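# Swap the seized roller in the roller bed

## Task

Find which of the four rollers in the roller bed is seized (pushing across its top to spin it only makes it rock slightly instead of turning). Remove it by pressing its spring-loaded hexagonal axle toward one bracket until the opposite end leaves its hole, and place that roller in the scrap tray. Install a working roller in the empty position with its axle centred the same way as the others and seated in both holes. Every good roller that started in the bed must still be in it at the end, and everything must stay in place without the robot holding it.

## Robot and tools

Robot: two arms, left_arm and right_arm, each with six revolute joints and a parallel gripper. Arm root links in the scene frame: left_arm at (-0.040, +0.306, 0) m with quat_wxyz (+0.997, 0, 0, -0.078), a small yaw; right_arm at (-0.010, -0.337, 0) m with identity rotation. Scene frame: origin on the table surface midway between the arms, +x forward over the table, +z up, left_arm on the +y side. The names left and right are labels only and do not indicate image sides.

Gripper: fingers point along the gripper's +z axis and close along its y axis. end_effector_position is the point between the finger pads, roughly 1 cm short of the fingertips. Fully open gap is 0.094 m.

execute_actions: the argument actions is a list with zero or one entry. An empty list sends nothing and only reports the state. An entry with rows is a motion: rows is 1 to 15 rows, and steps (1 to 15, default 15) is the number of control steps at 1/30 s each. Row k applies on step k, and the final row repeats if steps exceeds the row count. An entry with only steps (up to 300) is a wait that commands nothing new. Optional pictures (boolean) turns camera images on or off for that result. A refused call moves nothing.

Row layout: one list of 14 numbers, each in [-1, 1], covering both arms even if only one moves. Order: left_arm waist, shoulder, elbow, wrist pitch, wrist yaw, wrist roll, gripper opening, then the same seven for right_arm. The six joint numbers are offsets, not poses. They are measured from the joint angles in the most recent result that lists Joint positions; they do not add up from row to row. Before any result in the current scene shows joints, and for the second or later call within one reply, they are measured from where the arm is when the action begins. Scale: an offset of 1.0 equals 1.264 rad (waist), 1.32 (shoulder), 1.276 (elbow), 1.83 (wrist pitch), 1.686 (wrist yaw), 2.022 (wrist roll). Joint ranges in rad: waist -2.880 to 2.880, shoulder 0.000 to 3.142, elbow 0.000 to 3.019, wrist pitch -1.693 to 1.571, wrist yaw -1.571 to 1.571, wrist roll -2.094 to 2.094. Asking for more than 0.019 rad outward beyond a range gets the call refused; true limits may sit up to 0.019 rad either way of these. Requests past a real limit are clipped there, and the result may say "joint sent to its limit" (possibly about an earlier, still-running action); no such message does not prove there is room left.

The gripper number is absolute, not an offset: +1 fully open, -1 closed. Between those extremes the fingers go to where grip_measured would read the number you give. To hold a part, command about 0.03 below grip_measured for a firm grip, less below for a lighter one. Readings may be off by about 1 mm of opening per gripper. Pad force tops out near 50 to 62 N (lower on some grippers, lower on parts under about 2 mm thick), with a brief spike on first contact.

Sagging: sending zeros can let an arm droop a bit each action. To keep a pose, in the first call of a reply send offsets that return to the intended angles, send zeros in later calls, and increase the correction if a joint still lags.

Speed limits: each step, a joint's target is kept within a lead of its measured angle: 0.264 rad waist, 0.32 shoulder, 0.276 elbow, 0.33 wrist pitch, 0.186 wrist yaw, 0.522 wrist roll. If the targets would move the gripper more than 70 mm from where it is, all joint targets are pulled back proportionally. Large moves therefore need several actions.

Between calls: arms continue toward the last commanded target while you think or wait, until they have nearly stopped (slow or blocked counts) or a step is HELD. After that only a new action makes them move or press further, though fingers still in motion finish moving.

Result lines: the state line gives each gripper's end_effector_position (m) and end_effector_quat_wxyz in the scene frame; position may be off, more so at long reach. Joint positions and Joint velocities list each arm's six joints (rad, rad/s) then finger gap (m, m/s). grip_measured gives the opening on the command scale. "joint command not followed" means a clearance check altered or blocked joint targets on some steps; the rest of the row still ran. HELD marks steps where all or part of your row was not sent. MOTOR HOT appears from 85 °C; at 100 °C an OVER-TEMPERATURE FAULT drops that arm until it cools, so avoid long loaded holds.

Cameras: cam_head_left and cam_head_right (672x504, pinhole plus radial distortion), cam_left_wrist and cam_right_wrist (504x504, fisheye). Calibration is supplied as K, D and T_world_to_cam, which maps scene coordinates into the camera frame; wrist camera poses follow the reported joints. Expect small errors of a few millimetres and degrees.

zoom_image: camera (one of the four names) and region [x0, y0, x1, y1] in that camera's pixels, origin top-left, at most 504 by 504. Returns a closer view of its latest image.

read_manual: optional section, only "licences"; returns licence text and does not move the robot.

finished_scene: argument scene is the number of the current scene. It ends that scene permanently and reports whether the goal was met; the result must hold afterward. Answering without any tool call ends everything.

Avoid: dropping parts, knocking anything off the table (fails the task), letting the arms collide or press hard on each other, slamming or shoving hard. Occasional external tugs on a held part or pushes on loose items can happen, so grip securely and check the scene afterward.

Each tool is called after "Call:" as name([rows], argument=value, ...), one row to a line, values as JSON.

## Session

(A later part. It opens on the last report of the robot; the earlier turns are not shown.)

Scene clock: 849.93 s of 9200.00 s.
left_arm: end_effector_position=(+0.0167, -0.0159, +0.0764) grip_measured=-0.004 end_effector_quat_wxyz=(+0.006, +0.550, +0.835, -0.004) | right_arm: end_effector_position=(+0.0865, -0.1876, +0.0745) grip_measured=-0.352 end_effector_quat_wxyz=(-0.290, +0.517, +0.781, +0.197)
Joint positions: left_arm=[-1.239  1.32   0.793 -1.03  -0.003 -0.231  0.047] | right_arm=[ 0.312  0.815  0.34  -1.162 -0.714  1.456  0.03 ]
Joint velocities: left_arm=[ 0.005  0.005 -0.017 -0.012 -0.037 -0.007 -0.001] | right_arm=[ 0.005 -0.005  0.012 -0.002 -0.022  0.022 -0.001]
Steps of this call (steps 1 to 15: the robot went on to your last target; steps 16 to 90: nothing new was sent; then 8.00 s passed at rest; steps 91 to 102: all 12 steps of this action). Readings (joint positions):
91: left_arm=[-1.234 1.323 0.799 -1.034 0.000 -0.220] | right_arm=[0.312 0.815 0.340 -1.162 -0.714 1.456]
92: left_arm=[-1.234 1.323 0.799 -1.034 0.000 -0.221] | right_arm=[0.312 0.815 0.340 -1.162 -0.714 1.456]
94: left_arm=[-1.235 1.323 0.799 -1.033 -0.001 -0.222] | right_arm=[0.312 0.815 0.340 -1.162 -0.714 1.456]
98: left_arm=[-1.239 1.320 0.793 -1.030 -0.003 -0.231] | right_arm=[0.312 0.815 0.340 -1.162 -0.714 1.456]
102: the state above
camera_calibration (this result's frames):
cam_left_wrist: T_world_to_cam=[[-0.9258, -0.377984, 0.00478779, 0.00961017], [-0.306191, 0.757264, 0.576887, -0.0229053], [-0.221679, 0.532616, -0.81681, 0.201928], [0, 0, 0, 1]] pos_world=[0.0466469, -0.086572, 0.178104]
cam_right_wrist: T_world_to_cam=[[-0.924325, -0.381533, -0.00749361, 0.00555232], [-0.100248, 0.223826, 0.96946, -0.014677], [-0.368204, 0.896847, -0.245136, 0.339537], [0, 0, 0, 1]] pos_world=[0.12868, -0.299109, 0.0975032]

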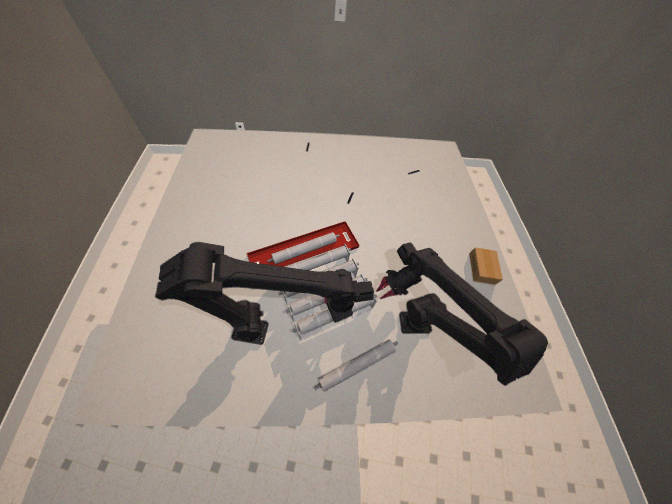

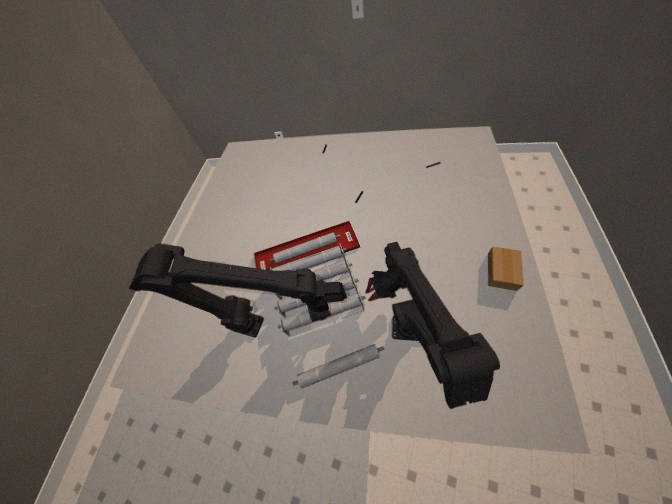

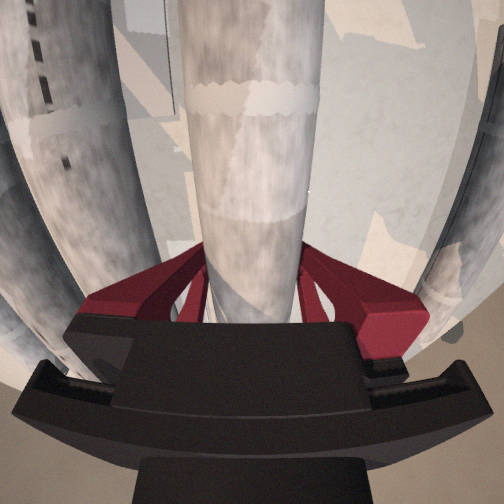

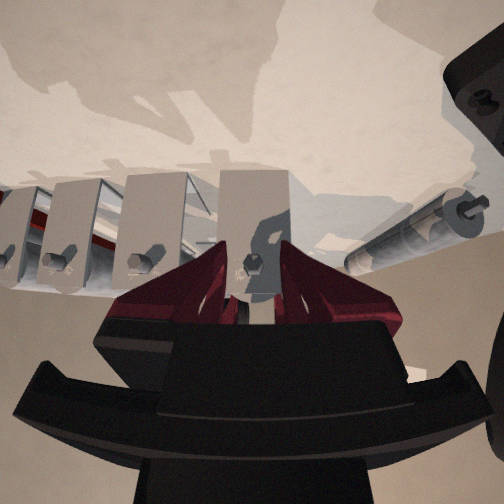

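Call:
execute_actions([
  {"rows":[[0,0,0.01,0,0,0,-0.02,0,0,0.01,0,0,0,-0.35],[0,0,0.01,0,0,0,0.04,-0.01,0,0.01,0,0,0,-0.35],[0.008,0,0.01,0,0,0,0.12,-0.02,0,0.01,0,0,0,-0.35],[0.014,0,0.015,0,0,0,0.12,-0.03,0,0.01,0,0,0,-0.35],[0.02,-0.005,0.02,0,0,0,0.12,-0.04,0,0.01,0,0,0,-0.35],[0.024,-0.01,0.024,-0.006,0,0,0.12,-0.05,0,0.01,0,0,0,-0.35],[0.024,-0.015,0.029,-0.013,0,0,0.12,-0.06,0,0.01,0,0,0,-0.35],[0.024,-0.02,0.034,-0.02,0,0,0.12,-0.07,0,0.01,0,0,0,-0.35],[0.024,-0.026,0.04,-0.028,0,0,0.12,-0.08,0,0.01,0,0,0,-0.35],[0.024,-0.032,0.046,-0.036,0,0,0.12,-0.08,0,0.01,0,0,0,-0.35],[0.024,-0.038,0.052,-0.045,0,0,0.12,-0.08,0,0.01,0,0,0,-0.35],[0.024,-0.044,0.058,-0.054,0,0,0.12,-0.08,0,0.01,0,0,0,-0.35],[0.024,-0.05,0.064,-0.063,0,0,0.12,-0.08,0,0.01,0,0,0,-0.35],[0.024,-0.056,0.071,-0.072,0,0,0.12,-0.08,0,0.01,0,0,0,-0.35],[0.024,-0.063,0.078,-0.082,0,0,0.12,-0.08,0,0.01,0,0,0,-0.35]],"steps":15},
])

Call:
execute_actions([
  {"steps":10},
])

Call:
zoom_image(camera="cam_head_left", region=[265,270,345,350])

Scene clock: 875.53 s of 9200.00 s.
left_arm: end_effector_position=(+0.0212, -0.0095, +0.1063) grip_measured=+0.119 end_effector_quat_wxyz=(-0.000, +0.542, +0.840, -0.001) | right_arm: end_effector_position=(+0.0998, -0.1971, +0.0745) grip_measured=-0.352 end_effector_quat_wxyz=(-0.280, +0.552, +0.757, +0.210)
Joint positions: left_arm=[-1.22   1.272  0.839 -1.138  0.001 -0.231  0.053] | right_arm=[ 0.221  0.815  0.34  -1.162 -0.714  1.456  0.03 ]
Joint velocities: left_arm=[ 0.054 -0.327  0.203 -0.515 -0.007  0.022 -0.001] | right_arm=[-0.005 -0.015 -0.017  0.007 -0.007  0.037  0.001]
Steps of this call (steps 1 to 15: the robot went on to your last target; steps 16 to 90: nothing new was sent; then 22.10 s passed at rest; steps 91 to 105: all 15 steps of this action). Readings (joint positions):
91: left_arm=[-1.239 1.320 0.793 -1.030 -0.003 -0.231] | right_arm=[0.312 0.815 0.340 -1.162 -0.714 1.456]
92: left_arm=[-1.239 1.320 0.793 -1.030 -0.003 -0.231] | right_arm=[0.312 0.815 0.340 -1.162 -0.714 1.456]
94: left_arm=[-1.238 1.320 0.793 -1.030 -0.003 -0.231] | right_arm=[0.306 0.815 0.340 -1.162 -0.714 1.456]
98: left_arm=[-1.226 1.319 0.796 -1.038 0.005 -0.231] | right_arm=[0.260 0.815 0.340 -1.162 -0.714 1.456]
105: the state above
camera_calibration (this result's frames):
cam_left_wrist: T_world_to_cam=[[-0.918247, -0.395963, 0.00599145, 0.0155701], [-0.316897, 0.743795, 0.588512, -0.0447245], [-0.237485, 0.5385, -0.808467, 0.223535], [0, 0, 0, 1]] pos_world=[0.0532103, -0.0809424, 0.206948]
cam_right_wrist: T_world_to_cam=[[-0.955336, -0.295428, -0.00749361, 0.0342207], [-0.0793648, 0.232054, 0.96946, -0.0116988], [-0.284667, 0.926754, -0.245136, 0.350439], [0, 0, 0, 1]] pos_world=[0.131522, -0.311946, 0.0975032]

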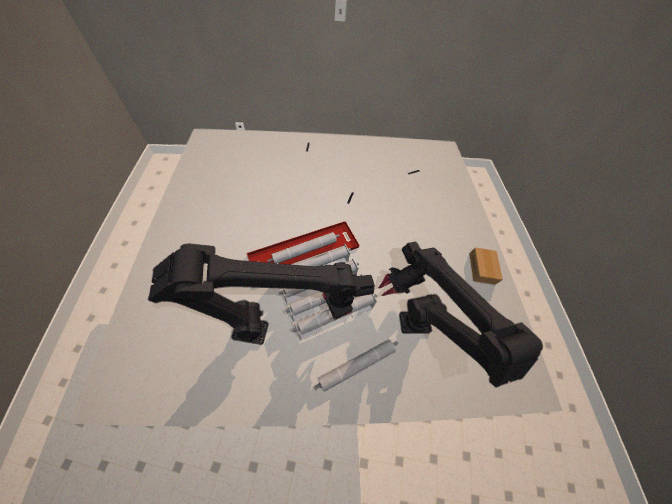

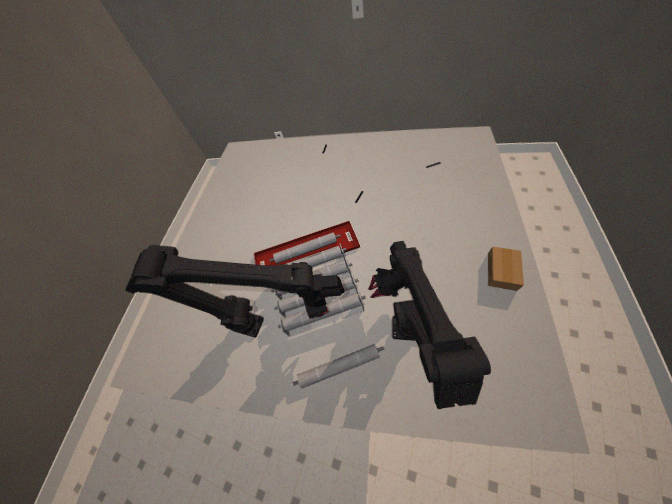

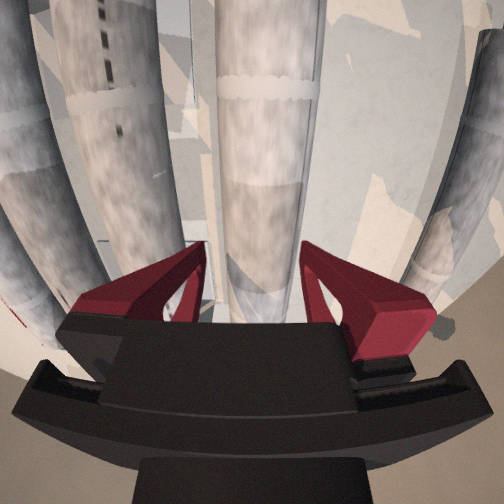

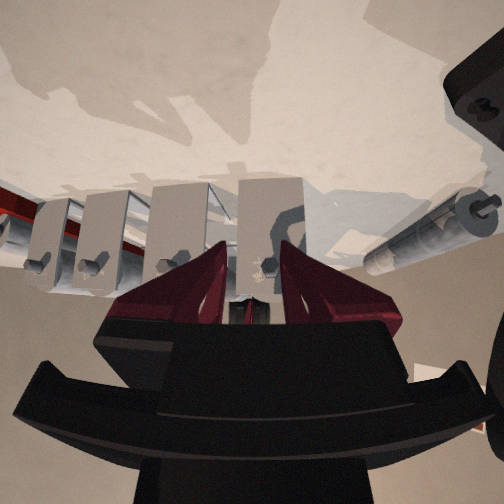

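Scene clock: 875.87 s of 9200.00 s.
left_arm: end_effector_position=(+0.0225, -0.0109, +0.1265) grip_measured=+0.119 end_effector_quat_wxyz=(+0.010, +0.540, +0.841, -0.011) | right_arm: end_effector_position=(+0.0998, -0.1971, +0.0745) grip_measured=-0.352 end_effector_quat_wxyz=(-0.280, +0.552, +0.757, +0.210)
Joint positions: left_arm=[-1.217  1.232  0.862 -1.171  0.001 -0.231  0.053] | right_arm=[ 0.221  0.815  0.34  -1.162 -0.714  1.456  0.03 ]
Joint velocities: left_arm=[-0.005 -0.015 -0.007 -0.012  0.022 -0.066 -0.001] | right_arm=[-0.005 -0.005 -0.007 -0.002  0.022  0.007  0.001]
Steps of this call (steps 1 to 10: the robot went on to your last target). Readings (joint positions):
1: left_arm=[-1.218 1.261 0.845 -1.152 0.001 -0.231] | right_arm=[0.221 0.815 0.340 -1.162 -0.714 1.456]
2: left_arm=[-1.217 1.251 0.851 -1.160 0.001 -0.231] | right_arm=[0.221 0.815 0.340 -1.162 -0.714 1.456]
4: left_arm=[-1.217 1.236 0.859 -1.167 0.001 -0.231] | right_arm=[0.221 0.815 0.340 -1.162 -0.714 1.456]
8: left_arm=[-1.217 1.232 0.862 -1.170 0.001 -0.231] | right_arm=[0.221 0.815 0.340 -1.162 -0.714 1.456]
10: the state above
camera_calibration (this result's frames):
cam_left_wrist: T_world_to_cam=[[-0.917088, -0.398493, 0.0123479, 0.0152187], [-0.322575, 0.75986, 0.564409, -0.0518289], [-0.234296, 0.51363, -0.825403, 0.24271], [0, 0, 0, 1]] pos_world=[0.0541041, -0.0792159, 0.229398]
cam_right_wrist: T_world_to_cam=[[-0.955336, -0.295428, -0.00749361, 0.0342207], [-0.0793648, 0.232054, 0.96946, -0.0116988], [-0.284667, 0.926754, -0.245136, 0.350439], [0, 0, 0, 1]] pos_world=[0.131522, -0.311946, 0.0975032]

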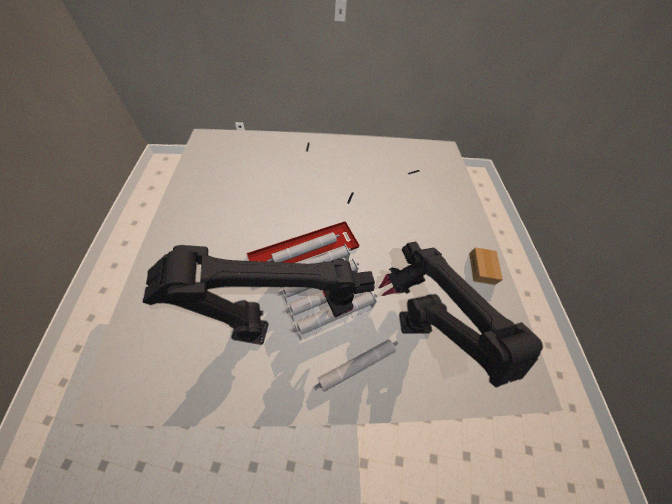

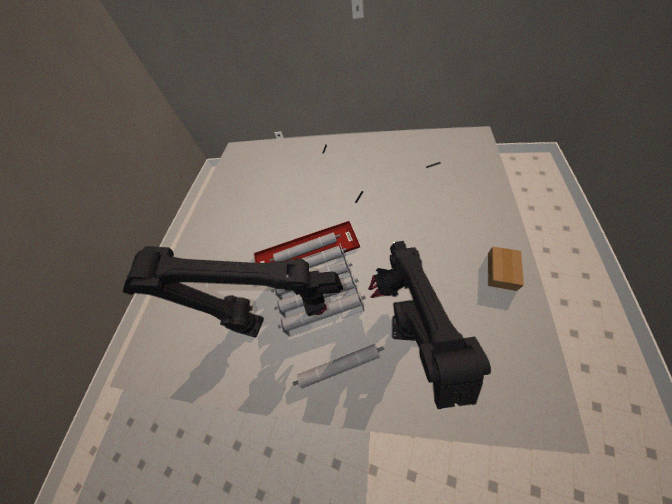

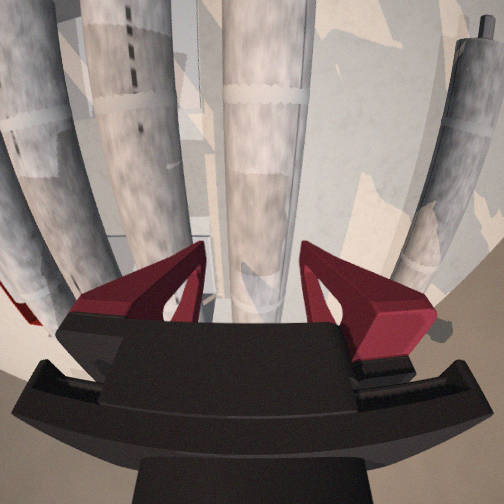

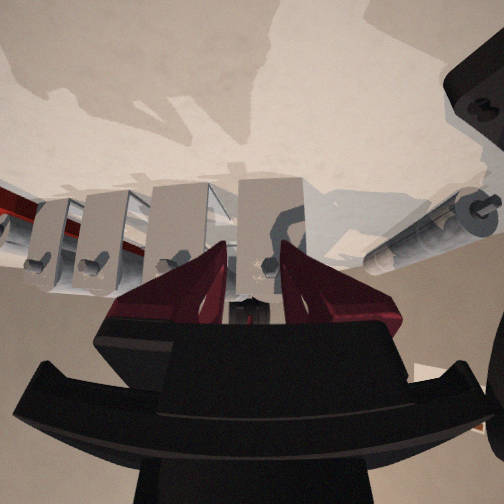

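Region (265, 270, 345, 350) of cam_head_left's 672x504 image, scaled by 6.300, with more detail than that image has.

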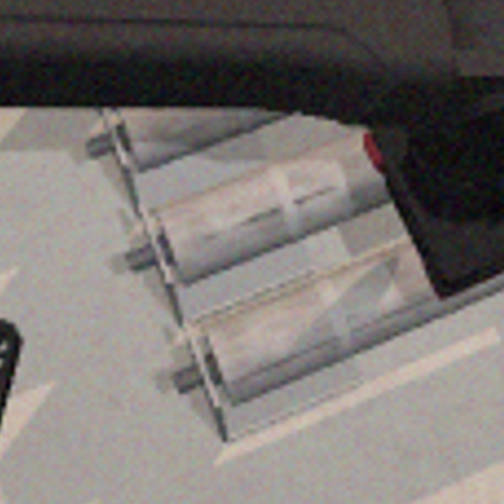

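The seam rotated into view and kept coasting, so the new roller spins. Both axle ends are seated.

Call:
finished_scene(scene=2)

The scene is finished: the task was done.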